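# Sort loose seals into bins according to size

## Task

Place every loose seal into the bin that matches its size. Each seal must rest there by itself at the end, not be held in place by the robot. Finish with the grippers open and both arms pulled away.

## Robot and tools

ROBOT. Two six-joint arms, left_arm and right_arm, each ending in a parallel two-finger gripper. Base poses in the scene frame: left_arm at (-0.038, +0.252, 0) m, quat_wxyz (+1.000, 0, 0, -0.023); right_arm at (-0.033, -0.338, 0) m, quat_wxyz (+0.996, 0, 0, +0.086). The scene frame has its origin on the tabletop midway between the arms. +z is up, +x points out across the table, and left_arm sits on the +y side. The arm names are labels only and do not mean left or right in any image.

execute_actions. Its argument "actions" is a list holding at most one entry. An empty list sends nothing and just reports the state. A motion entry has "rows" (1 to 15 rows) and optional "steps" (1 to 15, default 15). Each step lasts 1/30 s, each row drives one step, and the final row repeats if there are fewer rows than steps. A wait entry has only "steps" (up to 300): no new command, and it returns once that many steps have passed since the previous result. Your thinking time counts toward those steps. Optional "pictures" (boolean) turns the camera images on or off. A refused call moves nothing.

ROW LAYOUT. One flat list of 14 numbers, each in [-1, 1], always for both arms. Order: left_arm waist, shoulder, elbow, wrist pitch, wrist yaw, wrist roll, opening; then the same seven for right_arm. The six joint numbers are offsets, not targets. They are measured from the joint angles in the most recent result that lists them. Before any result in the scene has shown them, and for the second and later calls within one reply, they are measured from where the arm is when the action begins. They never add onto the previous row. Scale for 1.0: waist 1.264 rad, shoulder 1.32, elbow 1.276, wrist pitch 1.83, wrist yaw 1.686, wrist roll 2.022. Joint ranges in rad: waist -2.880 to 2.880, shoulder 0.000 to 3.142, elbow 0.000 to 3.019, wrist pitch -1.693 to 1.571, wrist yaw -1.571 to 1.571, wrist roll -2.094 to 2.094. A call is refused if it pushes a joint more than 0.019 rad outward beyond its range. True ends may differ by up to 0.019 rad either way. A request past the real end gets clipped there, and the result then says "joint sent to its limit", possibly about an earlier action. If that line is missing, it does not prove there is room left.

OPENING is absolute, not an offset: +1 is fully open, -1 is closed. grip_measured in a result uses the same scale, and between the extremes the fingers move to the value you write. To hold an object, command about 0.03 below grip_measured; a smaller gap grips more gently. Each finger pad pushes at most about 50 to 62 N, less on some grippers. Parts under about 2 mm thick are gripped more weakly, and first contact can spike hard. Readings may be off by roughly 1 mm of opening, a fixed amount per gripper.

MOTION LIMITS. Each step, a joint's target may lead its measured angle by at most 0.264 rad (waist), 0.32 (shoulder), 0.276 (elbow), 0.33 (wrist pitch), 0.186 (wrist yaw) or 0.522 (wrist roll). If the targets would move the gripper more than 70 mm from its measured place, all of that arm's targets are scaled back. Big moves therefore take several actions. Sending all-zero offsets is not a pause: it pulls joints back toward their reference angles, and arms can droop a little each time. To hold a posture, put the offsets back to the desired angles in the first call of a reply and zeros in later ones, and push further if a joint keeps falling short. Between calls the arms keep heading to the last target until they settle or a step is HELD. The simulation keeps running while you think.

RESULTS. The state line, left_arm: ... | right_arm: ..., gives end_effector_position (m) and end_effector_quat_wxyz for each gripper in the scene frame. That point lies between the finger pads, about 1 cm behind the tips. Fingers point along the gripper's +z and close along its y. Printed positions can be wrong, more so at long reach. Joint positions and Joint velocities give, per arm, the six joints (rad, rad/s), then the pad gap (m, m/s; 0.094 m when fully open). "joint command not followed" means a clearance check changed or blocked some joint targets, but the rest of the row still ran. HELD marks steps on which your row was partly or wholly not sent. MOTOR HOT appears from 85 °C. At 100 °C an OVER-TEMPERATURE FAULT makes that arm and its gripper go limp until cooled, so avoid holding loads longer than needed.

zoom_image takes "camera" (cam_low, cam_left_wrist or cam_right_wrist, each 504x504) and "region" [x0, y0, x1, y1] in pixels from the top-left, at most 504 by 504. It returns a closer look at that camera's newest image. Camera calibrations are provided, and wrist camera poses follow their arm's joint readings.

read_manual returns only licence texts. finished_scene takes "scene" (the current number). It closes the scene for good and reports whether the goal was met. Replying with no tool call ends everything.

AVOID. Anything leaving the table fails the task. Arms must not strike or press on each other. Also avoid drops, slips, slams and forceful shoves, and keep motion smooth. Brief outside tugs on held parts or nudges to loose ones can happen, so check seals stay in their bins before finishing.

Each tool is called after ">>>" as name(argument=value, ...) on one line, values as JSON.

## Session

>>> execute_actions(actions=[])

Scene clock: 0.00 s of 6900.00 s.
left_arm: end_effector_position=(+0.4748, +0.4520, +0.2583) grip_measured=+1.000 end_effector_quat_wxyz=(-0.022, -0.350, +0.935, +0.052) | right_arm: end_effector_position=(+0.3039, -0.6638, +0.1941) grip_measured=+1.000 end_effector_quat_wxyz=(+0.158, +0.282, +0.945, +0.051)
Joint positions: left_arm=[ 0.387  1.818  1.875 -1.674 -0.103 -0.377  0.094] | right_arm=[-1.033  1.448  1.221 -1.127 -0.256 -0.252  0.094]
Joint velocities: left_arm=[ 0.015 -0.015 -0.017  0.002 -0.066  0.007  0.   ] | right_arm=[-0.005 -0.005 -0.002 -0.007 -0.022 -0.022  0.   ]
camera_calibration (this result's frames):
cam_left_wrist: T_world_to_cam=[[0.664825, -0.741334, -0.0918208, 0.038895], [-0.559594, -0.575685, 0.596189, 0.372032], [-0.494835, -0.344979, -0.797576, 0.72191], [0, 0, 0, 1]] pos_world=[0.539555, 0.492051, 0.357549]
cam_right_wrist: T_world_to_cam=[[-0.514706, -0.837256, -0.184606, -0.363445], [-0.836996, 0.444033, 0.3198, 0.494262], [-0.185783, 0.319118, -0.929327, 0.574879], [0, 0, 0, 1]] pos_world=[0.333431, -0.707219, 0.309092]

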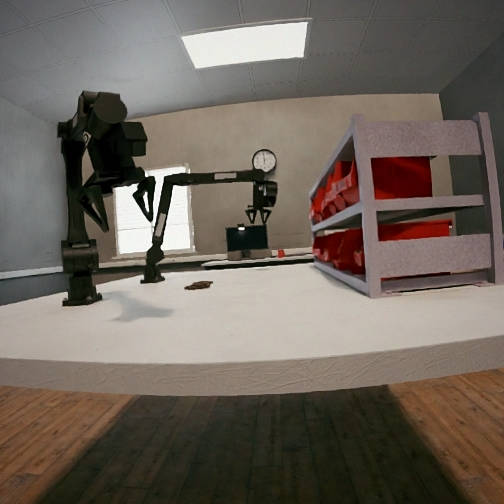

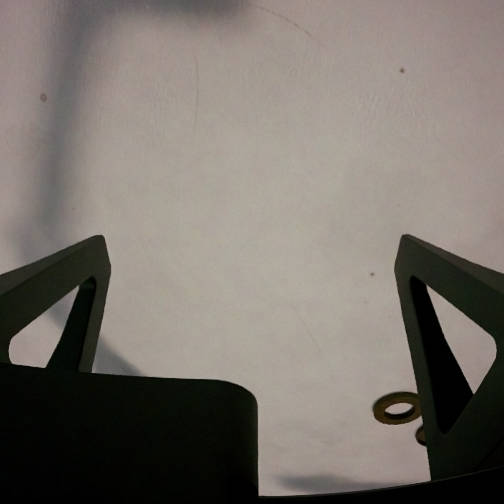

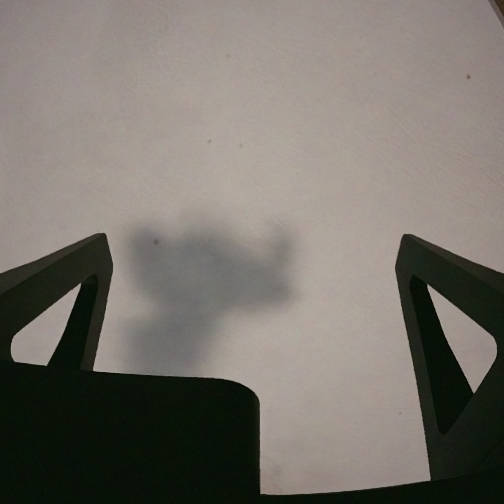

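>>> execute_actions(actions=[{"rows":[[-0.91,-0.62,-0.84,0.465,0.061,0.187,1,0.8,-0.72,-0.73,0.78,0.152,0.125,1]]}], pictures=false)

>>> execute_actions(actions=[{"steps":45}])

Scene clock: 8.50 s of 6900.00 s.
left_arm: end_effector_position=(+0.4117, +0.1818, +0.2916) grip_measured=+1.000 end_effector_quat_wxyz=(+0.281, +0.018, +0.959, -0.036) | right_arm: end_effector_position=(+0.3063, -0.3458, +0.2432) grip_measured=+1.000 end_effector_quat_wxyz=(+0.617, -0.008, +0.787, -0.019)
Joint positions: left_arm=[-0.109  1.179  1.157 -0.975 -0.006 -0.117  0.094] | right_arm=[-0.195  0.515  0.32  -0.045 -0.002 -0.04   0.094]
Joint velocities: left_arm=[-1.568 -1.617 -1.399  0.955 -0.051  0.256  0.   ] | right_arm=[ 2.564 -1.519 -1.145  2.698 -0.037  0.183  0.   ]
Steps of this call (steps 1 to 90: nothing new was sent; then 5.00 s passed at rest; steps 91 to 105: all 15 steps of this action). Readings (joint positions):
91: left_arm=[0.383 1.804 1.853 -1.642 -0.087 -0.355] | right_arm=[-1.021 1.432 1.195 -1.081 -0.197 -0.228]
92: left_arm=[0.375 1.778 1.807 -1.592 -0.071 -0.330] | right_arm=[-1.000 1.397 1.141 -1.003 -0.131 -0.201]
94: left_arm=[0.340 1.712 1.709 -1.501 -0.047 -0.285] | right_arm=[-0.925 1.301 1.016 -0.875 -0.055 -0.160]
98: left_arm=[0.217 1.546 1.511 -1.312 -0.021 -0.209] | right_arm=[-0.706 1.055 0.766 -0.616 -0.013 -0.102]
105: the state above

Scene clock: 10.00 s of 6900.00 s.
left_arm: end_effector_position=(+0.2129, -0.0205, +0.1913) grip_measured=+1.000 end_effector_quat_wxyz=(+0.234, +0.381, +0.889, -0.105) | right_arm: end_effector_position=(+0.3013, -0.2823, +0.3036) grip_measured=+1.000 end_effector_quat_wxyz=(+0.727, -0.060, +0.681, +0.058)
Joint positions: left_arm=[-0.777  1.003  0.788 -0.838  0.001 -0.015  0.094] | right_arm=[-0.007  0.493  0.277  0.28  -0.002 -0.009  0.094]
Joint velocities: left_arm=[-0.005 -0.015  0.012  0.002  0.007  0.007  0.   ] | right_arm=[-0.005 -0.024 -0.002 -0.002 -0.037  0.007  0.   ]
Steps of this call (steps 1 to 45: the robot went on to your last target). Readings (joint positions):
1: left_arm=[-0.163 1.127 1.108 -0.947 -0.005 -0.108] | right_arm=[-0.113 0.477 0.289 0.052 -0.003 -0.035]
2: left_arm=[-0.217 1.080 1.060 -0.925 -0.004 -0.099] | right_arm=[-0.049 0.459 0.276 0.137 -0.005 -0.031]
4: left_arm=[-0.323 1.012 0.975 -0.897 -0.002 -0.085] | right_arm=[0.006 0.460 0.277 0.239 -0.006 -0.024]
8: left_arm=[-0.556 0.976 0.849 -0.864 -0.002 -0.059] | right_arm=[-0.003 0.481 0.277 0.280 -0.002 -0.015]
45: the state above
All arms were judged still, so your last target was given up. Only a new action makes them travel on or press farther. Fingers that are still opening or closing keep moving.
camera_calibration (this result's frames):
cam_left_wrist: T_world_to_cam=[[-0.722712, -0.690271, 0.034834, 0.128786], [-0.682554, 0.720741, 0.121046, 0.137025], [-0.108661, 0.0637056, -0.992035, 0.339224], [0, 0, 0, 1]] pos_world=[0.223462, -0.031473, 0.315449]
cam_right_wrist: T_world_to_cam=[[0.165873, -0.986064, 0.0128081, -0.332175], [-0.509582, -0.0968258, -0.854957, 0.393091], [0.844282, 0.135288, -0.518541, 0.0674499], [0, 0, 0, 1]] pos_world=[0.198464, -0.298609, 0.375306]

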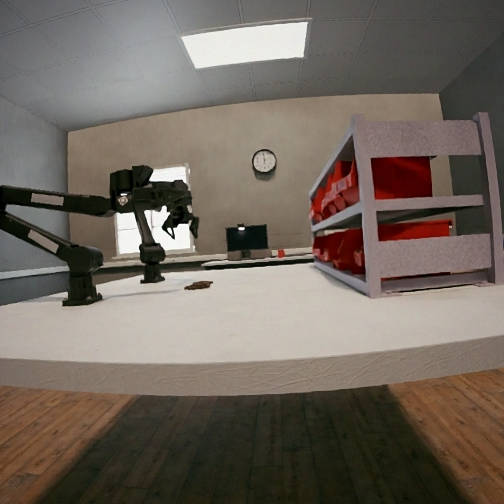

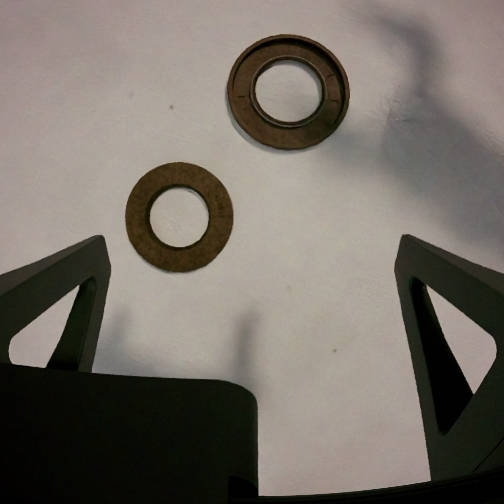

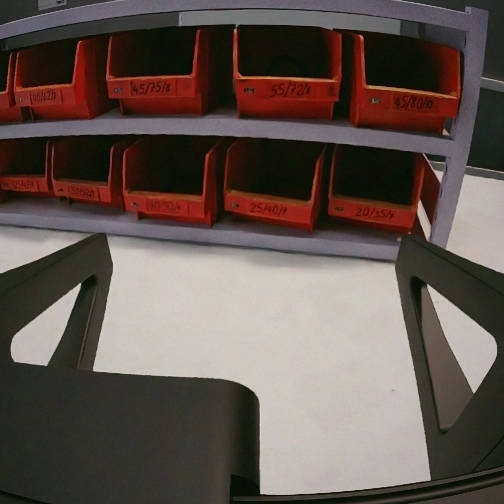

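>>> execute_actions(actions=[{"rows":[[0,0,0,0,0,0,1,-0.1,0,0,0,0,0,1],[0,0,0,0,0,0,1,-0.2,0,0,0,0,0,1],[0,0,0,0.05,0,0,1,-0.3,0,0,0,0,0,1],[0,0,0,0.1,0,0,1,-0.4,0,0,0,0,0,1],[0,0.03,-0.02,0.15,0,0,1,-0.5,0,0,0,0,0,1],[-0.01,0.06,-0.04,0.2,0,0,1,-0.55,0,0,0,0,0,1],[-0.02,0.1,-0.06,0.25,0,0,1,-0.55,0,0,0,0,0,1],[-0.03,0.14,-0.08,0.3,0,0,1,-0.55,0,0,0,0,0,1],[-0.046,0.18,-0.1,0.35,0,0,1,-0.55,0,0,0,0,0,1],[-0.046,0.22,-0.12,0.4,0,0,1,-0.55,0,0,0,0,0,1],[-0.046,0.25,-0.14,0.45,0,0,1,-0.55,0,0,0,0,0,1],[-0.046,0.28,-0.14,0.5,0,0,1,-0.55,0,0,0,0,0,1],[-0.046,0.31,-0.14,0.5,0,0,1,-0.55,0,0,0,0,0,1],[-0.046,0.33,-0.14,0.5,0,0,1,-0.55,0,0,0,0,0,1],[-0.046,0.35,-0.14,0.5,0,0,1,-0.55,0,0,0,0,0,1]]}], pictures=false)

>>> execute_actions(actions=[{"steps":30}])

Scene clock: 33.97 s of 6900.00 s.
left_arm: end_effector_position=(+0.2685, -0.1124, +0.0750) grip_measured=+1.000 end_effector_quat_wxyz=(+0.355, +0.381, +0.837, -0.169) | right_arm: end_effector_position=(+0.2556, -0.5159, +0.3036) grip_measured=+1.000 end_effector_quat_wxyz=(+0.701, +0.183, +0.659, -0.202)
Joint positions: left_arm=[-0.823  1.411  0.624  0.024  0.001 -0.015  0.094] | right_arm=[-0.723  0.493  0.277  0.28   0.001 -0.009  0.094]
Joint velocities: left_arm=[-0.063  1.451 -0.3    0.54   0.007 -0.007  0.   ] | right_arm=[ 0.112 -0.005  0.007  0.002 -0.007  0.037  0.   ]
Steps of this call (steps 1 to 90: nothing new was sent; then 20.47 s passed at rest; steps 91 to 105: all 15 steps of this action). Readings (joint positions):
91: left_arm=[-0.777 1.003 0.788 -0.838 0.001 -0.015] | right_arm=[-0.017 0.493 0.277 0.280 -0.006 -0.009]
92: left_arm=[-0.777 1.003 0.788 -0.838 0.001 -0.015] | right_arm=[-0.054 0.493 0.277 0.280 -0.010 -0.009]
94: left_arm=[-0.777 1.003 0.783 -0.784 0.001 -0.015] | right_arm=[-0.203 0.493 0.277 0.280 -0.010 -0.009]
98: left_arm=[-0.781 1.059 0.743 -0.466 0.001 -0.015] | right_arm=[-0.578 0.493 0.277 0.280 -0.003 -0.009]
105: the state above

Scene clock: 34.97 s of 6900.00 s.
left_arm: end_effector_position=(+0.2583, -0.1015, +0.0409) grip_measured=+1.000 end_effector_quat_wxyz=(+0.332, +0.386, +0.846, -0.159) | right_arm: end_effector_position=(+0.2568, -0.5140, +0.3036) grip_measured=+1.000 end_effector_quat_wxyz=(+0.702, +0.181, +0.659, -0.199)
Joint positions: left_arm=[-0.824  1.464  0.586  0.062  0.001 -0.015  0.094] | right_arm=[-0.716  0.493  0.277  0.28   0.001 -0.009  0.094]
Joint velocities: left_arm=[-0.024 -0.005 -0.017  0.022  0.007 -0.081  0.   ] | right_arm=[-0.015 -0.005 -0.002  0.017 -0.037  0.022  0.   ]
Steps of this call (steps 1 to 30: the robot went on to your last target). Readings (joint positions):
1: left_arm=[-0.824 1.454 0.615 0.037 0.001 -0.015] | right_arm=[-0.719 0.493 0.277 0.280 0.001 -0.009]
2: left_arm=[-0.824 1.485 0.607 0.041 0.001 -0.015] | right_arm=[-0.718 0.493 0.277 0.280 0.001 -0.009]
4: left_arm=[-0.824 1.508 0.590 0.042 0.001 -0.015] | right_arm=[-0.716 0.493 0.277 0.280 0.001 -0.009]
8: left_arm=[-0.824 1.486 0.586 0.054 0.001 -0.015] | right_arm=[-0.716 0.493 0.277 0.280 0.001 -0.009]
30: the state above
All arms were judged still, so your last target was given up. Only a new action makes them travel on or press farther. Fingers that are still opening or closing keep moving.
camera_calibration (this result's frames):
cam_left_wrist: T_world_to_cam=[[-0.759832, -0.649034, 0.037546, 0.124649], [-0.648467, 0.752521, -0.114901, 0.248681], [0.0463206, -0.111653, -0.992667, 0.142307], [0, 0, 0, 1]] pos_world=[0.249383, -0.0903473, 0.165157]
cam_right_wrist: T_world_to_cam=[[-0.518849, -0.854773, 0.0126352, -0.309866], [-0.448912, 0.259852, -0.854959, 0.515689], [0.727512, -0.449266, -0.518542, -0.134032], [0, 0, 0, 1]] pos_world=[0.168236, -0.459084, 0.375306]

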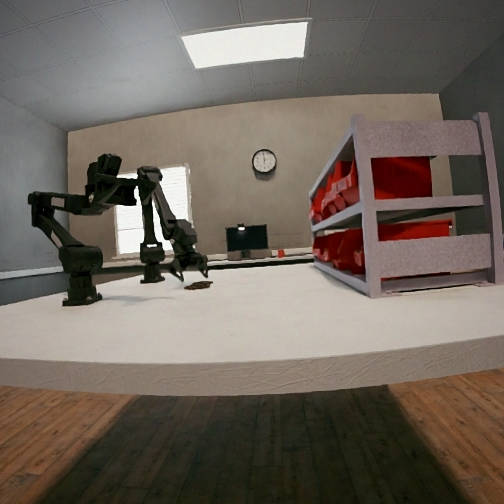

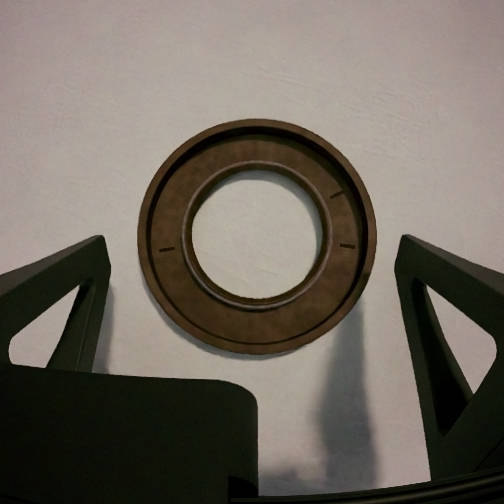

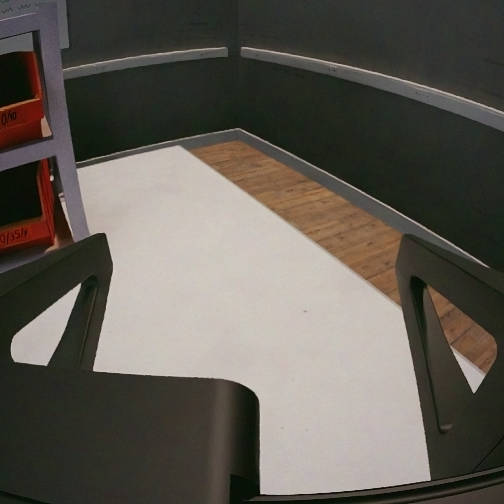

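>>> execute_actions(actions=[{"rows":[[-0.012,0.006,0.02,0.01,0,0.008,1,0,0,0,0,0,0,1],[-0.012,0.012,0.02,0.02,0,0.008,1,0,0,0,0,0,0,1],[-0.012,0.018,0.02,0.03,0,0.008,1,0,0,0,0,0,0,1],[-0.012,0.024,0.02,0.04,0,0.008,1,0,0,0,0,0,0,1],[-0.012,0.03,0.02,0.047,0,0.008,1,0,0,0,0,0,0,1],[-0.012,0.036,0.02,0.047,0,0.008,1,0,0,0,0,0,0,1],[-0.012,0.042,0.02,0.047,0,0.008,1,0,0,0,0,0,0,1],[-0.012,0.048,0.02,0.047,0,0.008,1,0,0,0,0,0,0,1],[-0.012,0.054,0.02,0.047,0,0.008,1,0,0,0,0,0,0,1],[-0.012,0.058,0.02,0.047,0,0.008,1,0,0,0,0,0,0,1]]}], pictures=false)

>>> execute_actions(actions=[{"steps":10}])

Scene clock: 49.10 s of 6900.00 s.
left_arm: end_effector_position=(+0.2619, -0.1056, +0.0212) grip_measured=+1.000 end_effector_quat_wxyz=(+0.332, +0.386, +0.846, -0.158) | right_arm: end_effector_position=(+0.2568, -0.5140, +0.3036) grip_measured=+1.000 end_effector_quat_wxyz=(+0.702, +0.181, +0.659, -0.199)
Joint positions: left_arm=[-0.824  1.535  0.586  0.132  0.001 -0.015  0.094] | right_arm=[-0.716  0.493  0.277  0.28   0.001 -0.009  0.094]
Joint velocities: left_arm=[-0.005 -0.005 -0.012 -0.007 -0.022 -0.022  0.   ] | right_arm=[-0.005 -0.005 -0.012 -0.007 -0.022  0.007  0.   ]
Steps of this call (steps 1 to 90: nothing new was sent; then 10.63 s passed at rest; steps 91 to 105: all 15 steps of this action). Readings (joint positions):
91: left_arm=[-0.824 1.464 0.586 0.062 0.001 -0.015] | right_arm=[-0.716 0.493 0.277 0.280 0.001 -0.009]
92: left_arm=[-0.824 1.464 0.586 0.066 0.001 -0.015] | right_arm=[-0.716 0.493 0.277 0.280 0.001 -0.009]
94: left_arm=[-0.824 1.469 0.586 0.089 0.001 -0.015] | right_arm=[-0.716 0.493 0.277 0.280 0.001 -0.009]
98: left_arm=[-0.824 1.494 0.586 0.130 0.001 -0.015] | right_arm=[-0.716 0.493 0.277 0.280 0.001 -0.009]
105: the state above

Scene clock: 49.43 s of 6900.00 s.
left_arm: end_effector_position=(+0.2619, -0.1057, +0.0213) grip_measured=+1.000 end_effector_quat_wxyz=(+0.332, +0.386, +0.846, -0.158) | right_arm: end_effector_position=(+0.2568, -0.5140, +0.3036) grip_measured=+1.000 end_effector_quat_wxyz=(+0.702, +0.181, +0.659, -0.199)
Joint positions: left_arm=[-0.824  1.535  0.586  0.133  0.001 -0.015  0.094] | right_arm=[-0.716  0.493  0.277  0.28   0.001 -0.009  0.094]
Joint velocities: left_arm=[-0.005 -0.015  0.017 -0.012 -0.022 -0.037  0.   ] | right_arm=[-0.005 -0.015 -0.002 -0.007 -0.051 -0.051  0.   ]
Steps of this call (steps 1 to 10: the robot went on to your last target). Readings (joint positions):
1: left_arm=[-0.824 1.535 0.586 0.132 0.001 -0.015] | right_arm=[-0.716 0.493 0.277 0.280 0.001 -0.009]
2: left_arm=[-0.824 1.535 0.586 0.133 0.001 -0.015] | right_arm=[-0.716 0.493 0.277 0.280 0.001 -0.009]
4: left_arm=[-0.824 1.535 0.586 0.133 0.001 -0.015] | right_arm=[-0.716 0.493 0.277 0.280 0.001 -0.009]
8: left_arm=[-0.824 1.535 0.586 0.133 0.001 -0.015] | right_arm=[-0.716 0.493 0.277 0.280 0.001 -0.009]
10: the state above
camera_calibration (this result's frames):
cam_left_wrist: T_world_to_cam=[[-0.759814, -0.649056, 0.0375406, 0.125338], [-0.648523, 0.752588, -0.114143, 0.251936], [0.0458328, -0.111074, -0.992755, 0.122429], [0, 0, 0, 1]] pos_world=[0.253009, -0.0946541, 0.145593]
cam_right_wrist: T_world_to_cam=[[-0.518849, -0.854773, 0.0126352, -0.309866], [-0.448912, 0.259852, -0.854959, 0.515689], [0.727512, -0.449266, -0.518542, -0.134032], [0, 0, 0, 1]] pos_world=[0.168236, -0.459084, 0.375306]

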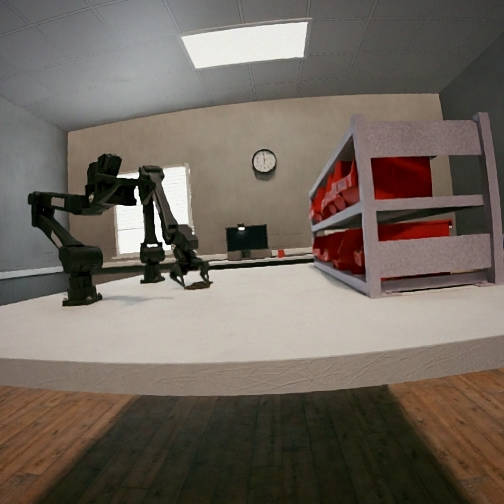

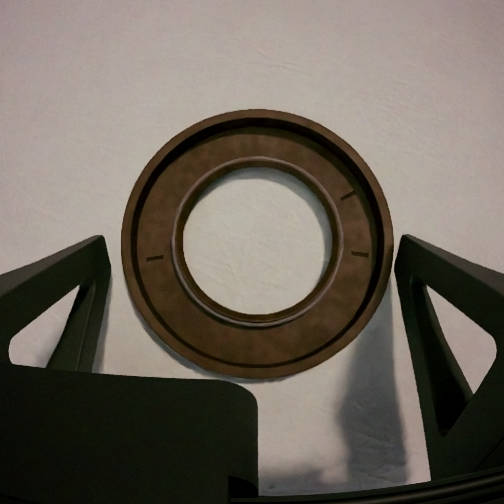

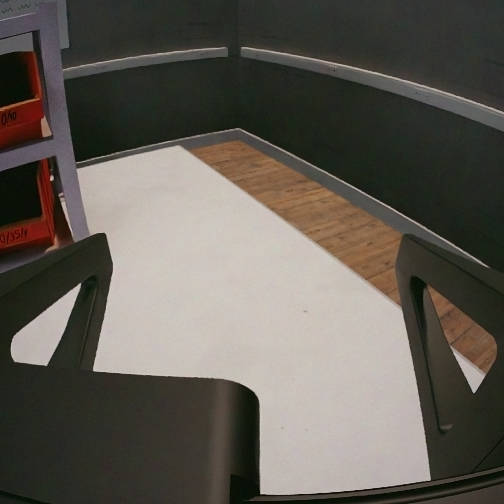

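>>> execute_actions(actions=[{"rows":[[0,0,0.01,0.01,0.01,0,1,0,0,0,0,0,0,1],[0,0,0.01,0.02,0.01,0,1,0,0,0,0,0,0,1],[0,0,0.01,0.03,0.01,0,1,0,0,0,0,0,0,1],[0,0.008,0.01,0.035,0.01,0,1,0,0,0,0,0,0,1],[0,0.015,0.01,0.035,0.01,0,1,0,0,0,0,0,0,1],[0,0.02,0.01,0.035,0.01,0,1,0,0,0,0,0,0,1],[0,0.025,0.01,0.035,0.01,0,1,0,0,0,0,0,0,1],[0,0.03,0.01,0.035,0.01,0,1,0,0,0,0,0,0,1],[0,0.034,0.01,0.035,0.01,0,1,0,0,0,0,0,0,1]]}], pictures=false)

>>> execute_actions(actions=[{"steps":10}])

Scene clock: 62.93 s of 6900.00 s.
left_arm: end_effector_position=(+0.2635, -0.1115, +0.0151) grip_measured=+1.000 end_effector_quat_wxyz=(+0.337, +0.387, +0.841, -0.168) | right_arm: end_effector_position=(+0.2568, -0.5140, +0.3036) grip_measured=+1.000 end_effector_quat_wxyz=(+0.702, +0.181, +0.659, -0.199)
Joint positions: left_arm=[-0.824  1.569  0.586  0.185  0.016 -0.015  0.094] | right_arm=[-0.716  0.493  0.277  0.28   0.001 -0.009  0.094]
Joint velocities: left_arm=[-0.005 -0.034  0.027  0.002 -0.037 -0.051  0.   ] | right_arm=[ 0.015 -0.024  0.002 -0.002 -0.037 -0.051  0.   ]
Steps of this call (steps 1 to 15: the robot went on to your last target; steps 16 to 90: nothing new was sent; then 10.00 s passed at rest; steps 91 to 105: all 15 steps of this action). Readings (joint positions):
91: left_arm=[-0.824 1.535 0.586 0.133 0.008 -0.015] | right_arm=[-0.716 0.493 0.277 0.280 0.001 -0.009]
92: left_arm=[-0.824 1.535 0.586 0.137 0.013 -0.015] | right_arm=[-0.716 0.493 0.277 0.280 0.001 -0.009]
94: left_arm=[-0.824 1.535 0.586 0.156 0.015 -0.015] | right_arm=[-0.716 0.493 0.277 0.280 0.001 -0.009]
98: left_arm=[-0.824 1.543 0.586 0.180 0.016 -0.015] | right_arm=[-0.716 0.493 0.277 0.280 0.001 -0.009]
105: the state above

Scene clock: 63.27 s of 6900.00 s.
left_arm: end_effector_position=(+0.2635, -0.1115, +0.0151) grip_measured=+1.000 end_effector_quat_wxyz=(+0.337, +0.387, +0.841, -0.168) | right_arm: end_effector_position=(+0.2568, -0.5140, +0.3036) grip_measured=+1.000 end_effector_quat_wxyz=(+0.702, +0.181, +0.659, -0.199)
Joint positions: left_arm=[-0.824  1.569  0.586  0.185  0.016 -0.015  0.094] | right_arm=[-0.716  0.493  0.277  0.28   0.001 -0.009  0.094]
Joint velocities: left_arm=[-0.005  0.005  0.002 -0.007 -0.007  0.095  0.   ] | right_arm=[-0.024 -0.044 -0.007 -0.012  0.007 -0.007  0.   ]
Steps of this call (steps 1 to 10: the robot went on to your last target). Readings (joint positions):
1: left_arm=[-0.824 1.569 0.586 0.185 0.016 -0.015] | right_arm=[-0.716 0.493 0.277 0.280 0.001 -0.009]
2: left_arm=[-0.824 1.569 0.586 0.185 0.016 -0.015] | right_arm=[-0.716 0.493 0.277 0.280 0.001 -0.009]
4: left_arm=[-0.824 1.569 0.586 0.185 0.016 -0.015] | right_arm=[-0.716 0.493 0.277 0.280 0.001 -0.009]
8: left_arm=[-0.824 1.569 0.586 0.185 0.016 -0.015] | right_arm=[-0.716 0.493 0.277 0.280 0.001 -0.009]
10: the state above
camera_calibration (this result's frames):
cam_left_wrist: T_world_to_cam=[[-0.76663, -0.640309, 0.0477758, 0.125656], [-0.640234, 0.756645, -0.132624, 0.255227], [0.0487714, -0.132262, -0.990014, 0.112432], [0, 0, 0, 1]] pos_world=[0.254253, -0.0977872, 0.139156]
cam_right_wrist: T_world_to_cam=[[-0.518849, -0.854773, 0.0126352, -0.309866], [-0.448912, 0.259852, -0.854959, 0.515689], [0.727512, -0.449266, -0.518542, -0.134032], [0, 0, 0, 1]] pos_world=[0.168236, -0.459084, 0.375306]

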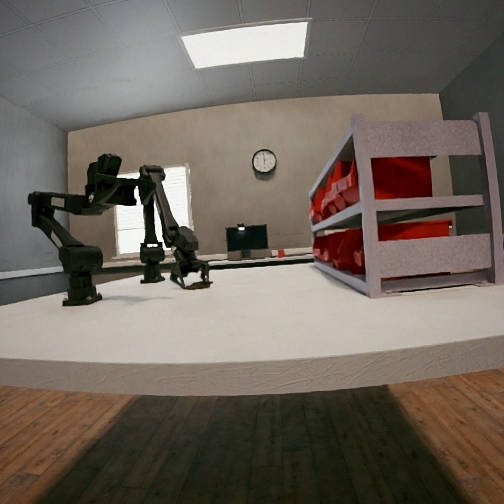

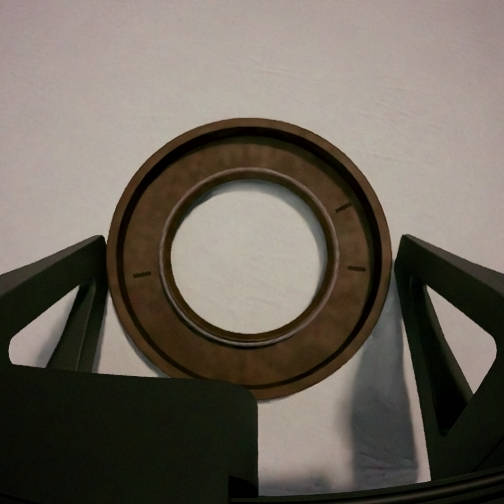

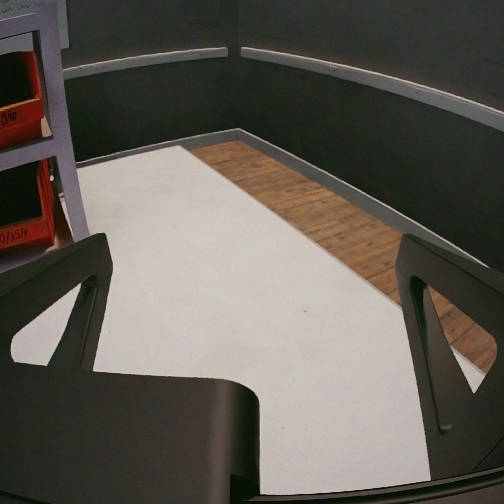

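>>> execute_actions(actions=[{"rows":[[0,0.01,0.01,0.005,0,0,0.96,0,0,0,0,0,0,1],[0,0.01,0.01,0.005,0,0,0.93,0,0,0,0,0,0,1],[0,0.01,0.01,0.005,0,0,0.9,0,0,0,0,0,0,1],[0,0.01,0.01,0.005,0,0,0.88,0,0,0,0,0,0,1],[0,0.01,0.01,0.005,0,0,0.86,0,0,0,0,0,0,1]],"steps":12}])

Scene clock: 71.40 s of 6900.00 s.
left_arm: end_effector_position=(+0.2637, -0.1114, +0.0151) grip_measured=+0.882 end_effector_quat_wxyz=(+0.337, +0.387, +0.842, -0.168) | right_arm: end_effector_position=(+0.2568, -0.5140, +0.3036) grip_measured=+1.000 end_effector_quat_wxyz=(+0.702, +0.181, +0.659, -0.199)
Joint positions: left_arm=[-0.824  1.569  0.586  0.185  0.015 -0.015  0.088] | right_arm=[-0.716  0.493  0.277  0.28   0.001 -0.009  0.094]
Joint velocities: left_arm=[-0.005 -0.015 -0.002 -0.037 -0.037 -0.051 -0.001] | right_arm=[-0.005 -0.024 -0.007 -0.007 -0.037  0.007  0.   ]
Steps of this call (steps 1 to 15: the robot went on to your last target; steps 16 to 90: nothing new was sent; then 4.73 s passed at rest; steps 91 to 102: all 12 steps of this action). Readings (joint positions):
91: left_arm=[-0.824 1.569 0.586 0.185 0.016 -0.015] | right_arm=[-0.716 0.493 0.277 0.280 0.001 -0.009]
92: left_arm=[-0.824 1.569 0.586 0.185 0.015 -0.015] | right_arm=[-0.716 0.493 0.277 0.280 0.001 -0.009]
94: left_arm=[-0.824 1.569 0.586 0.185 0.015 -0.015] | right_arm=[-0.716 0.493 0.277 0.280 0.001 -0.009]
98: left_arm=[-0.824 1.569 0.586 0.185 0.015 -0.015] | right_arm=[-0.716 0.493 0.277 0.280 0.001 -0.009]
102: the state above
camera_calibration (this result's frames):
cam_left_wrist: T_world_to_cam=[[-0.766148, -0.640946, 0.0469569, 0.125667], [-0.640755, 0.756203, -0.132627, 0.255318], [0.0494976, -0.1317, -0.990053, 0.112311], [0, 0, 0, 1]] pos_world=[0.254317, -0.097735, 0.139155]
cam_right_wrist: T_world_to_cam=[[-0.518849, -0.854773, 0.0126352, -0.309866], [-0.448912, 0.259852, -0.854959, 0.515689], [0.727512, -0.449266, -0.518542, -0.134032], [0, 0, 0, 1]] pos_world=[0.168236, -0.459084, 0.375306]

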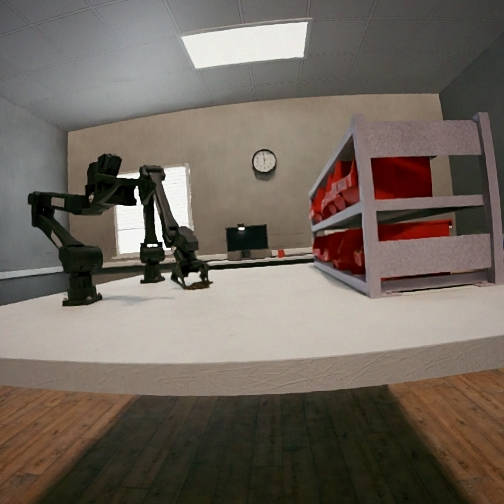

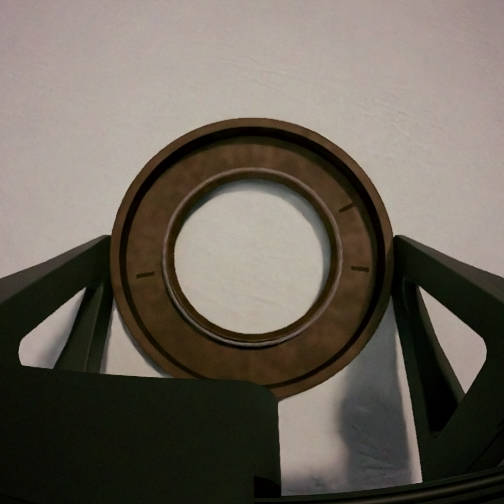

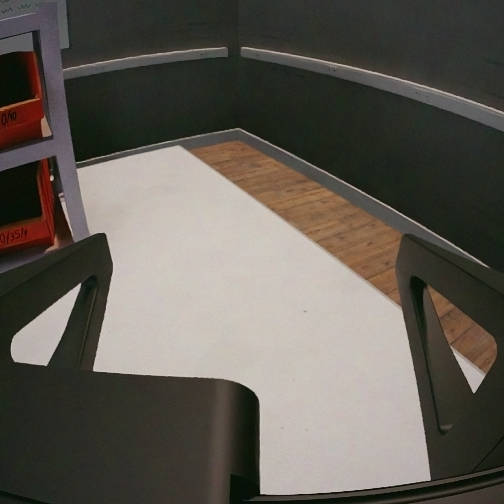

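>>> execute_actions(actions=[{"rows":[[0,-0.02,0.02,0,0,0,0.852,0,0,0,0,0,0,1],[0,-0.04,0.04,0,0,0,0.852,0,0,0,0,0,0,1],[0,-0.06,0.07,0,0,0,0.852,0,0,0,0,0,0,1],[0,-0.08,0.1,0,0,0,0.852,0,0,0,0,0,0,1],[0,-0.08,0.14,0,0,0,0.852,0,0,0,0,0,0,1],[0,-0.08,0.18,-0.01,0,0,0.852,0,0,0,0,0,0,1],[0,-0.08,0.22,-0.02,0,0,0.852,0,0,0,0,0,0,1],[0.03,-0.08,0.26,-0.03,0,0,0.852,0,0,0,0,0,0,1],[0.08,-0.08,0.3,-0.05,0,0,0.852,0,0,0,0,0,0,1],[0.15,-0.08,0.34,-0.07,0,0,0.852,0,0,0,0,0,0,1],[0.25,-0.08,0.38,-0.09,0,0,0.852,0,0,0,0,0,0,1],[0.4,-0.08,0.42,-0.11,0,0,0.852,0.05,0,0,0,0,0,1],[0.55,-0.07,0.46,-0.13,0,0,0.852,0.1,0,0,0,0,0,1],[0.7,-0.07,0.5,-0.144,0,0,0.852,0.15,0,0,0,0,0,1],[0.81,-0.07,0.53,-0.144,0,0,0.852,0.17,0,0,0,0,0,1]]}], pictures=false)

>>> execute_actions(actions=[{"steps":45}])

Scene clock: 89.40 s of 6900.00 s.
left_arm: end_effector_position=(+0.3760, -0.1451, +0.1517) grip_measured=+0.882 end_effector_quat_wxyz=(+0.440, +0.323, +0.816, -0.188) | right_arm: end_effector_position=(+0.2727, -0.4844, +0.3036) grip_measured=+1.000 end_effector_quat_wxyz=(+0.711, +0.149, +0.667, -0.165)
Joint positions: left_arm=[-0.711  1.495  0.854  0.068  0.019 -0.015  0.088] | right_arm=[-0.615  0.493  0.277  0.28   0.004 -0.009  0.094]
Joint velocities: left_arm=[ 0.796  0.005  0.696 -0.51   0.007 -0.007  0.   ] | right_arm=[ 1.47  -0.005 -0.007 -0.002 -0.007 -0.037  0.   ]
Steps of this call (steps 1 to 15: the robot went on to your last target; steps 16 to 90: nothing new was sent; then 14.50 s passed at rest; steps 91 to 105: all 15 steps of this action). Readings (joint positions):
91: left_arm=[-0.824 1.567 0.586 0.185 0.015 -0.015] | right_arm=[-0.716 0.493 0.277 0.280 0.001 -0.009]
92: left_arm=[-0.824 1.563 0.586 0.185 0.015 -0.015] | right_arm=[-0.716 0.493 0.277 0.280 0.001 -0.009]
94: left_arm=[-0.824 1.543 0.593 0.182 0.015 -0.015] | right_arm=[-0.716 0.493 0.277 0.280 0.001 -0.009]
98: left_arm=[-0.824 1.507 0.664 0.171 0.015 -0.015] | right_arm=[-0.716 0.493 0.277 0.280 0.001 -0.009]
105: the state above

Scene clock: 90.90 s of 6900.00 s.
left_arm: end_effector_position=(+0.6090, +0.3575, +0.3339) grip_measured=+0.882 end_effector_quat_wxyz=(+0.578, -0.070, +0.812, +0.038) | right_arm: end_effector_position=(+0.2887, -0.4449, +0.3036) grip_measured=+1.000 end_effector_quat_wxyz=(+0.720, +0.105, +0.676, -0.119)
Joint positions: left_arm=[ 0.213  1.479  1.216 -0.072  0.013 -0.015  0.088] | right_arm=[-0.492  0.493  0.277  0.28  -0.001 -0.009  0.094]
Joint velocities: left_arm=[-0.005  0.015 -0.002  0.012  0.066 -0.007  0.   ] | right_arm=[-0.015 -0.005 -0.007 -0.007  0.022 -0.007  0.   ]
Steps of this call (steps 1 to 45: the robot went on to your last target). Readings (joint positions):
1: left_arm=[-0.683 1.495 0.877 0.051 0.019 -0.015] | right_arm=[-0.568 0.493 0.277 0.280 0.002 -0.009]
2: left_arm=[-0.654 1.495 0.899 0.038 0.019 -0.015] | right_arm=[-0.529 0.493 0.277 0.280 0.000 -0.009]
4: left_arm=[-0.597 1.495 0.941 0.016 0.019 -0.015] | right_arm=[-0.494 0.493 0.277 0.280 -0.001 -0.009]
8: left_arm=[-0.481 1.495 1.015 -0.013 0.019 -0.015] | right_arm=[-0.492 0.493 0.277 0.280 -0.001 -0.009]
45: the state above
camera_calibration (this result's frames):
cam_left_wrist: T_world_to_cam=[[0.143203, -0.988886, 0.0399632, 0.248706], [-0.815023, -0.140741, -0.562076, 0.734462], [0.561453, 0.0479202, -0.82612, 0.0417631], [0, 0, 0, 1]] pos_world=[0.53954, 0.347309, 0.437385]
cam_right_wrist: T_world_to_cam=[[-0.314277, -0.949245, 0.0127587, -0.335416], [-0.495732, 0.152636, -0.854958, 0.477891], [0.809617, -0.275019, -0.518541, -0.0724148], [0, 0, 0, 1]] pos_world=[0.19012, -0.411251, 0.375306]

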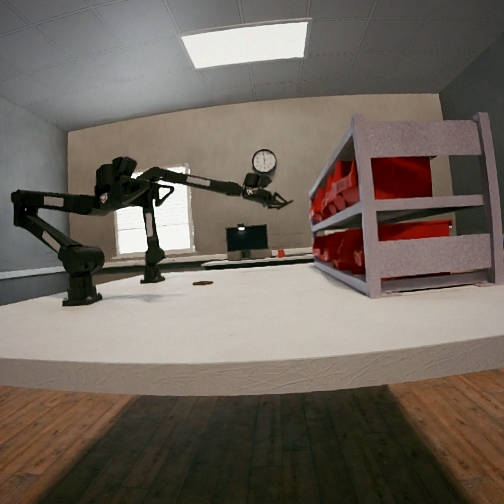

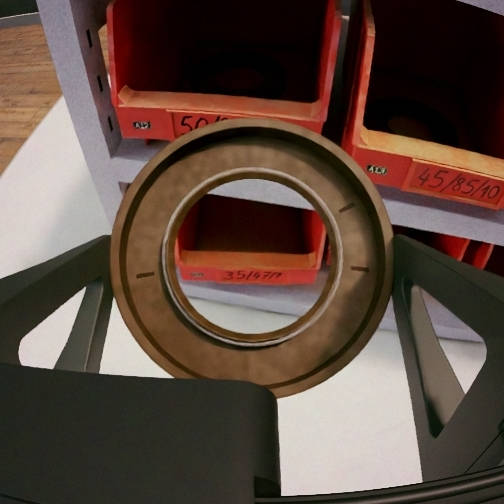

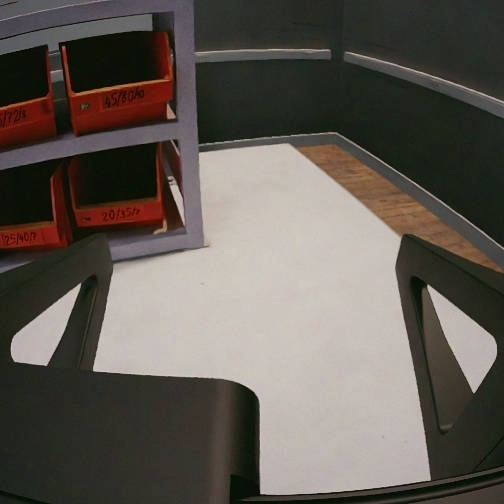

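>>> execute_actions(actions=[{"rows":[[0.01,0.012,0.04,0,0.01,0.01,0.852,0.08,0,0.02,0,0,0,1],[0.02,0.024,0.056,0,0.02,0.02,0.852,0.16,0.03,0.04,0,0,0,1],[0.03,0.036,0.072,0,0.03,0.03,0.852,0.24,0.07,0.06,0,0,0,1],[0.04,0.048,0.088,0,0.04,0.043,0.852,0.32,0.12,0.08,0,0,0,1],[0.05,0.06,0.104,-0.01,0.05,0.043,0.852,0.4,0.18,0.11,-0.02,0,0,1],[0.06,0.072,0.12,-0.01,0.06,0.043,0.852,0.48,0.24,0.14,-0.04,0,0,1],[0.07,0.084,0.136,-0.01,0.07,0.043,0.852,0.56,0.3,0.17,-0.06,0,0,1],[0.08,0.096,0.152,-0.02,0.08,0.043,0.852,0.64,0.36,0.2,-0.08,0,0,1],[0.08,0.108,0.168,-0.02,0.09,0.043,0.852,0.72,0.42,0.23,-0.1,0,0,1],[0.08,0.12,0.184,-0.02,0.1,0.043,0.852,0.8,0.48,0.26,-0.11,0,0,1],[0.08,0.132,0.2,-0.028,0.11,0.043,0.852,0.87,0.54,0.29,-0.11,0,0,1],[0.08,0.144,0.216,-0.028,0.118,0.043,0.852,0.92,0.6,0.29,-0.11,0,0,1],[0.08,0.156,0.232,-0.028,0.118,0.043,0.852,0.945,0.65,0.29,-0.11,0,0,1],[0.08,0.168,0.248,-0.028,0.118,0.043,0.852,0.945,0.69,0.29,-0.11,0,0,1],[0.08,0.18,0.265,-0.028,0.118,0.043,0.852,0.945,0.72,0.29,-0.11,0,0,1]]}], pictures=false)

>>> execute_actions(actions=[{"steps":40}])

Scene clock: 109.13 s of 6900.00 s.
left_arm: end_effector_position=(+0.6769, +0.4133, +0.3410) grip_measured=+0.882 end_effector_quat_wxyz=(+0.585, -0.029, +0.810, +0.010) | right_arm: end_effector_position=(+0.3809, -0.1172, +0.1761) grip_measured=+1.000 end_effector_quat_wxyz=(+0.508, -0.211, +0.826, +0.124)
Joint positions: left_arm=[ 0.317  1.677  1.464 -0.114  0.206  0.052  0.088] | right_arm=[ 0.319  1.169  0.561  0.137  0.002 -0.009  0.094]
Joint velocities: left_arm=[ 0.005  0.484  0.554 -0.046  0.051 -0.051 -0.001] | right_arm=[ 1.314  1.626  0.418 -0.095 -0.007 -0.066  0.   ]
Steps of this call (steps 1 to 15: the robot went on to your last target; steps 16 to 90: nothing new was sent; then 14.73 s passed at rest; steps 91 to 105: all 15 steps of this action). Readings (joint positions):
91: left_arm=[0.213 1.479 1.216 -0.072 0.020 -0.014] | right_arm=[-0.485 0.493 0.277 0.280 0.001 -0.009]
92: left_arm=[0.214 1.480 1.218 -0.072 0.033 -0.010] | right_arm=[-0.456 0.495 0.277 0.280 0.005 -0.009]
94: left_arm=[0.219 1.494 1.235 -0.072 0.067 0.008] | right_arm=[-0.330 0.524 0.286 0.280 0.006 -0.009]
98: left_arm=[0.257 1.558 1.320 -0.085 0.135 0.037] | right_arm=[-0.045 0.722 0.372 0.231 0.002 -0.009]
105: the state above

Scene clock: 110.47 s of 6900.00 s.
left_arm: end_effector_position=(+0.6899, +0.4163, +0.3346) grip_measured=+0.882 end_effector_quat_wxyz=(+0.583, -0.026, +0.812, +0.010) | right_arm: end_effector_position=(+0.2675, +0.0318, +0.0583) grip_measured=+1.000 end_effector_quat_wxyz=(+0.355, -0.399, +0.828, +0.169)
Joint positions: left_arm=[ 0.317  1.715  1.5   -0.118  0.21   0.056  0.088] | right_arm=[ 0.716  1.456  0.609  0.083 -0.004 -0.009  0.094]
Joint velocities: left_arm=[-0.005 -0.005 -0.007 -0.007 -0.066  0.007  0.   ] | right_arm=[-0.005 -0.005  0.017 -0.017  0.037  0.066  0.   ]
Steps of this call (steps 1 to 30: the robot went on to your last target; steps 31 to 40: nothing new was sent). Readings (joint positions):
1: left_arm=[0.317 1.692 1.480 -0.115 0.207 0.052] | right_arm=[0.364 1.224 0.574 0.134 0.002 -0.009]
2: left_arm=[0.317 1.703 1.492 -0.115 0.209 0.053] | right_arm=[0.409 1.275 0.582 0.129 0.002 -0.009]
4: left_arm=[0.317 1.714 1.499 -0.115 0.209 0.054] | right_arm=[0.506 1.360 0.589 0.117 0.002 -0.009]
8: left_arm=[0.317 1.715 1.500 -0.118 0.210 0.055] | right_arm=[0.695 1.459 0.596 0.089 -0.004 -0.009]
40: the state above
All arms were judged still, so your last target was given up. Only a new action makes them travel on or press farther. Fingers that are still opening or closing keep moving.
camera_calibration (this result's frames):
cam_left_wrist: T_world_to_cam=[[0.0389341, -0.998569, 0.0366698, 0.372301], [-0.820205, -0.0528975, -0.569619, 0.778601], [0.570743, -0.00789914, -0.82109, 0.0093324], [0, 0, 0, 1]] pos_world=[0.618791, 0.413028, 0.437517]
cam_right_wrist: T_world_to_cam=[[0.78292, -0.622085, 0.00684156, -0.190023], [-0.608968, -0.768568, -0.196114, 0.206046], [0.127258, 0.149375, -0.980557, 0.144558], [0, 0, 0, 1]] pos_world=[0.255852, 0.0185569, 0.183456]

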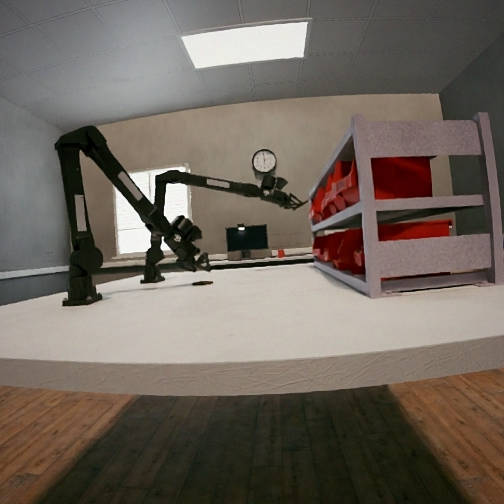

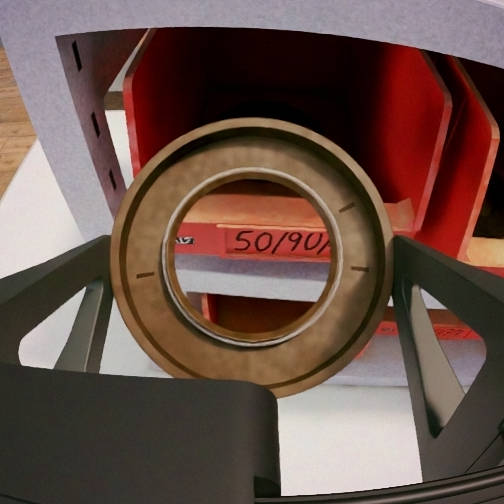

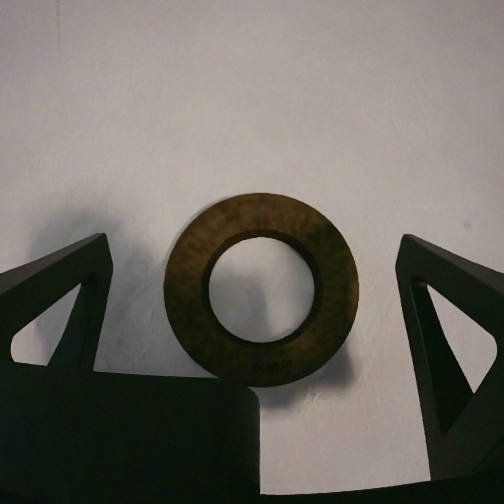

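>>> execute_actions(actions=[{"rows":[[-0.015,0,0.045,0,0,0,0.852,0,0.006,0,0.008,0.011,0,1],[-0.025,0,0.045,0,0,0,0.852,0,0.012,-0.002,0.016,0.011,0,1],[-0.035,0.008,0.057,0,0,0,0.852,0,0.018,-0.004,0.022,0.011,0,1],[-0.04,0.016,0.069,-0.005,0,0,0.852,0,0.024,-0.006,0.028,0.011,0,1],[-0.04,0.024,0.081,-0.008,0,0,0.852,0,0.03,-0.008,0.034,0.011,0,1],[-0.04,0.032,0.093,-0.01,0,0,0.852,0,0.036,-0.01,0.04,0.011,0,1],[-0.04,0.04,0.105,-0.013,0,0,0.852,0,0.042,-0.012,0.046,0.011,0,1],[-0.04,0.049,0.117,-0.015,0,0,0.852,0,0.048,-0.014,0.052,0.011,0,1],[-0.04,0.058,0.13,-0.018,0,0,0.852,0,0.054,-0.016,0.058,0.011,0,1],[-0.04,0.066,0.142,-0.02,0,0,0.852,0,0.06,-0.018,0.064,0.011,0,1],[-0.04,0.075,0.155,-0.023,0,0,0.852,0,0.066,-0.018,0.064,0.011,0,1],[-0.04,0.083,0.167,-0.025,0,0,0.852,0,0.072,-0.018,0.064,0.011,0,1],[-0.04,0.092,0.18,-0.028,0,0,0.852,0,0.078,-0.018,0.064,0.011,0,1],[-0.04,0.1,0.192,-0.03,0,0,0.852,0,0.083,-0.018,0.064,0.011,0,1],[-0.04,0.11,0.2,-0.03,0,0,0.852,0,0.087,-0.018,0.064,0.011,0,1]]}], pictures=false)

>>> execute_actions(actions=[{"steps":25}])

Scene clock: 131.27 s of 6900.00 s.
left_arm: end_effector_position=(+0.7403, +0.3931, +0.3601) grip_measured=+0.882 end_effector_quat_wxyz=(+0.599, -0.005, +0.801, -0.000) | right_arm: end_effector_position=(+0.2697, +0.0301, +0.0271) grip_measured=+1.000 end_effector_quat_wxyz=(+0.353, -0.398, +0.832, +0.160)
Joint positions: left_arm=[ 0.272  1.817  1.683 -0.158  0.21   0.056  0.088] | right_arm=[ 0.716  1.545  0.591  0.18   0.012 -0.009  0.094]
Joint velocities: left_arm=[-0.024  0.317  0.408 -0.061  0.007 -0.007 -0.   ] | right_arm=[-0.005  0.239 -0.032  0.012  0.11  -0.066  0.   ]
Steps of this call (steps 1 to 90: nothing new was sent; then 17.30 s passed at rest; steps 91 to 105: all 15 steps of this action). Readings (joint positions):
91: left_arm=[0.317 1.715 1.500 -0.118 0.210 0.056] | right_arm=[0.716 1.456 0.609 0.083 0.004 -0.009]
92: left_arm=[0.317 1.715 1.500 -0.118 0.210 0.056] | right_arm=[0.716 1.456 0.609 0.085 0.009 -0.009]
94: left_arm=[0.311 1.717 1.505 -0.119 0.210 0.056] | right_arm=[0.716 1.458 0.609 0.099 0.011 -0.009]
98: left_arm=[0.288 1.743 1.562 -0.132 0.210 0.056] | right_arm=[0.716 1.480 0.605 0.142 0.012 -0.009]
105: the state above

Scene clock: 132.10 s of 6900.00 s.
left_arm: end_effector_position=(+0.7502, +0.3954, +0.3419) grip_measured=+0.882 end_effector_quat_wxyz=(+0.589, -0.007, +0.808, -0.002) | right_arm: end_effector_position=(+0.2679, +0.0279, +0.0185) grip_measured=+1.000 end_effector_quat_wxyz=(+0.346, -0.399, +0.835, +0.156)
Joint positions: left_arm=[ 0.272  1.854  1.703 -0.168  0.21   0.056  0.088] | right_arm=[ 0.716  1.563  0.588  0.182  0.012 -0.009  0.094]
Joint velocities: left_arm=[-0.005  0.015  0.002 -0.007 -0.066  0.007 -0.   ] | right_arm=[-0.005  0.015 -0.017 -0.012  0.007  0.022  0.   ]
Steps of this call (steps 1 to 25: the robot went on to your last target). Readings (joint positions):
1: left_arm=[0.272 1.827 1.694 -0.160 0.210 0.056] | right_arm=[0.716 1.552 0.590 0.180 0.012 -0.009]
2: left_arm=[0.272 1.835 1.701 -0.160 0.210 0.056] | right_arm=[0.716 1.558 0.590 0.180 0.012 -0.009]
4: left_arm=[0.272 1.844 1.703 -0.162 0.210 0.056] | right_arm=[0.716 1.562 0.588 0.180 0.012 -0.009]
8: left_arm=[0.272 1.854 1.703 -0.168 0.210 0.056] | right_arm=[0.716 1.563 0.588 0.182 0.012 -0.009]
25: the state above
camera_calibration (this result's frames):
cam_left_wrist: T_world_to_cam=[[-0.006928, -0.999423, 0.0332505, 0.384704], [-0.813414, -0.0137086, -0.581524, 0.81457], [0.581644, -0.0310752, -0.812849, -0.0211223], [0, 0, 0, 1]] pos_world=[0.677534, 0.394992, 0.443731]
cam_right_wrist: T_world_to_cam=[[0.776065, -0.630406, 0.017648, -0.190539], [-0.619342, -0.767123, -0.167144, 0.197653], [0.118907, 0.118785, -0.985774, 0.109253], [0, 0, 0, 1]] pos_world=[0.257294, 0.0185301, 0.144098]

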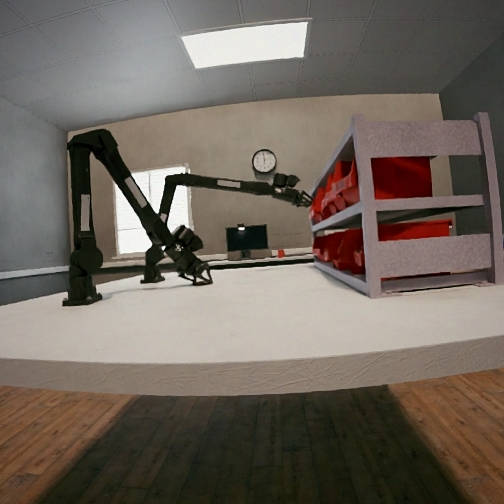

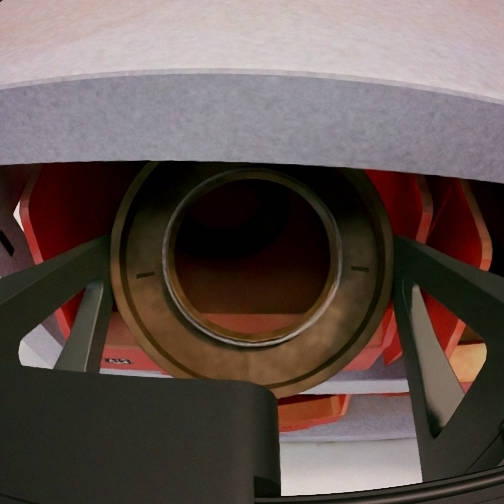

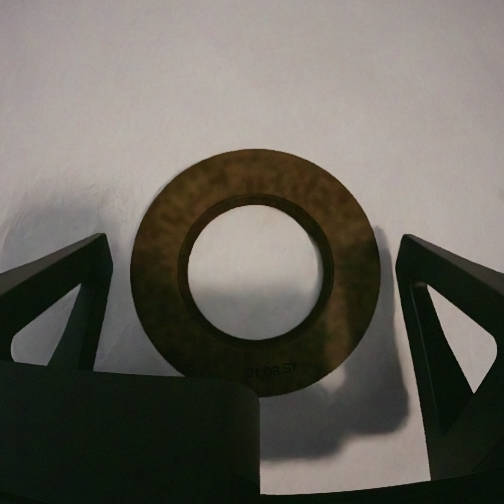

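>>> execute_actions(actions=[{"rows":[[0,0.012,0.045,0,0,0,0.852,0,0,0.01,-0.005,0,0,1],[0,0.019,0.054,0,0,0,0.852,0,0,0.01,-0.01,0,0,0.95],[0,0.026,0.062,0,0,0,0.852,0,0,0.01,-0.013,0,0,0.9],[0,0.033,0.071,-0.003,0,0,0.852,0,0,0.01,-0.013,0,0,0.87],[0,0.04,0.08,-0.005,0,0,0.852,0,0,0.01,-0.013,0,0,0.84],[0,0.047,0.088,-0.007,0,0,0.852,0,0,0.01,-0.013,0,0,0.81],[0,0.054,0.097,-0.009,0,0,0.852,0,0,0.01,-0.013,0,0,0.78],[0,0.061,0.106,-0.011,0,0,0.852,0,0,0.01,-0.013,0,0,0.76],[0,0.068,0.114,-0.013,0,0,0.852,0,0,0.01,-0.013,0,0,0.74],[0,0.075,0.123,-0.015,0,0,0.852,0,0,0.01,-0.013,0,0,0.72],[0,0.082,0.132,-0.018,0,0,0.852,0,0,0.01,-0.013,0,0,0.7],[0,0.089,0.14,-0.02,0,0,0.852,0,0,0.01,-0.013,0,0,0.68],[0,0.096,0.149,-0.02,0,0,0.852,0,0,0.01,-0.013,0,0,0.67],[0,0.103,0.158,-0.02,0,0,0.852,0,0,0.01,-0.013,0,0,0.66],[0,0.11,0.166,-0.02,0,0,0.852,0,0,0.01,-0.013,0,0,0.655]]}], pictures=false)

>>> execute_actions(actions=[{"steps":20}])

Scene clock: 153.60 s of 6900.00 s.
left_arm: end_effector_position=(+0.7873, +0.4039, +0.3329) grip_measured=+0.882 end_effector_quat_wxyz=(+0.590, -0.007, +0.807, -0.002) | right_arm: end_effector_position=(+0.2664, +0.0261, +0.0162) grip_measured=+0.683 end_effector_quat_wxyz=(+0.340, -0.400, +0.837, +0.154)
Joint positions: left_arm=[ 0.272  1.963  1.841 -0.195  0.21   0.056  0.088] | right_arm=[ 0.716  1.563  0.588  0.168  0.012 -0.009  0.079]
Joint velocities: left_arm=[-0.005  0.308  0.281 -0.007  0.051  0.007  0.   ] | right_arm=[ 0.005 -0.005 -0.022 -0.007 -0.022  0.022  0.001]
Steps of this call (steps 1 to 15: the robot went on to your last target; steps 16 to 90: nothing new was sent; then 18.00 s passed at rest; steps 91 to 105: all 15 steps of this action). Readings (joint positions):
91: left_arm=[0.272 1.854 1.703 -0.168 0.210 0.056] | right_arm=[0.716 1.563 0.588 0.182 0.012 -0.009]
92: left_arm=[0.272 1.855 1.704 -0.168 0.210 0.056] | right_arm=[0.716 1.563 0.588 0.180 0.012 -0.009]
94: left_arm=[0.272 1.862 1.716 -0.168 0.210 0.056] | right_arm=[0.716 1.563 0.588 0.174 0.012 -0.009]
98: left_arm=[0.272 1.894 1.765 -0.173 0.210 0.056] | right_arm=[0.716 1.563 0.588 0.169 0.012 -0.009]
105: the state above

Scene clock: 154.27 s of 6900.00 s.
left_arm: end_effector_position=(+0.7948, +0.4056, +0.3159) grip_measured=+0.882 end_effector_quat_wxyz=(+0.582, -0.008, +0.813, -0.004) | right_arm: end_effector_position=(+0.2664, +0.0261, +0.0162) grip_measured=+0.683 end_effector_quat_wxyz=(+0.340, -0.400, +0.837, +0.154)
Joint positions: left_arm=[ 0.272  1.994  1.857 -0.2    0.21   0.056  0.088] | right_arm=[ 0.716  1.563  0.588  0.168  0.012 -0.009  0.079]
Joint velocities: left_arm=[-0.005 -0.005 -0.002  0.002 -0.11   0.022  0.001] | right_arm=[-0.005  0.005 -0.007 -0.022 -0.007 -0.051  0.   ]
Steps of this call (steps 1 to 20: the robot went on to your last target). Readings (joint positions):
1: left_arm=[0.272 1.972 1.850 -0.195 0.210 0.056] | right_arm=[0.716 1.563 0.588 0.168 0.012 -0.009]
2: left_arm=[0.272 1.979 1.854 -0.195 0.210 0.056] | right_arm=[0.716 1.563 0.588 0.168 0.012 -0.009]
4: left_arm=[0.272 1.988 1.855 -0.196 0.210 0.056] | right_arm=[0.716 1.563 0.588 0.168 0.012 -0.009]
8: left_arm=[0.272 1.994 1.855 -0.199 0.210 0.056] | right_arm=[0.716 1.563 0.588 0.168 0.012 -0.009]
20: the state above
camera_calibration (this result's frames):
cam_left_wrist: T_world_to_cam=[[-0.0063109, -0.999282, 0.0373702, 0.394255], [-0.823451, -0.0160097, -0.567161, 0.840258], [0.567352, -0.0343519, -0.822759, -0.0520957], [0, 0, 0, 1]] pos_world=[0.723956, 0.405634, 0.418966]
cam_right_wrist: T_world_to_cam=[[0.776213, -0.630223, 0.0176403, -0.190541], [-0.620694, -0.768787, -0.153966, 0.195139], [0.110595, 0.108561, -0.987919, 0.109908], [0, 0, 0, 1]] pos_world=[0.256867, 0.018005, 0.141986]

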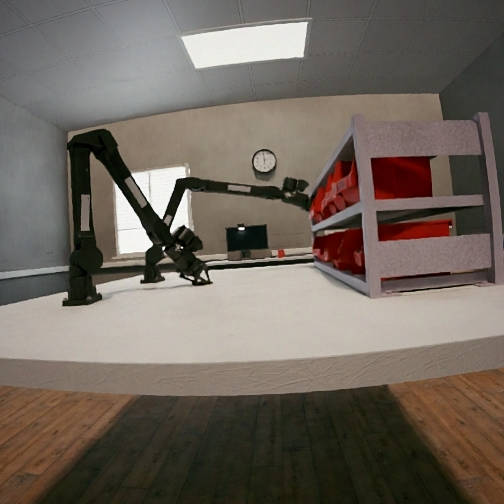

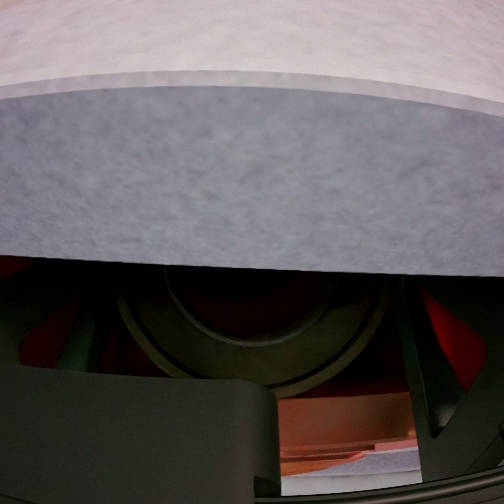

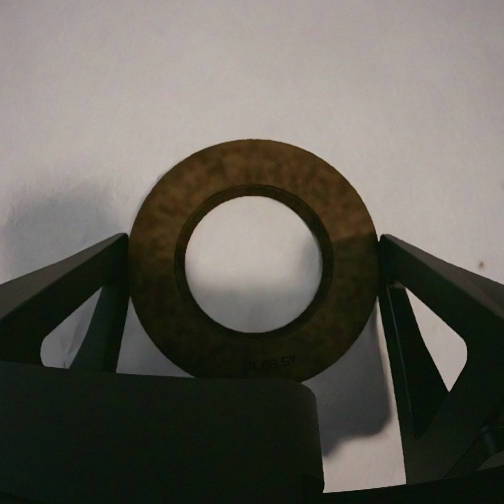

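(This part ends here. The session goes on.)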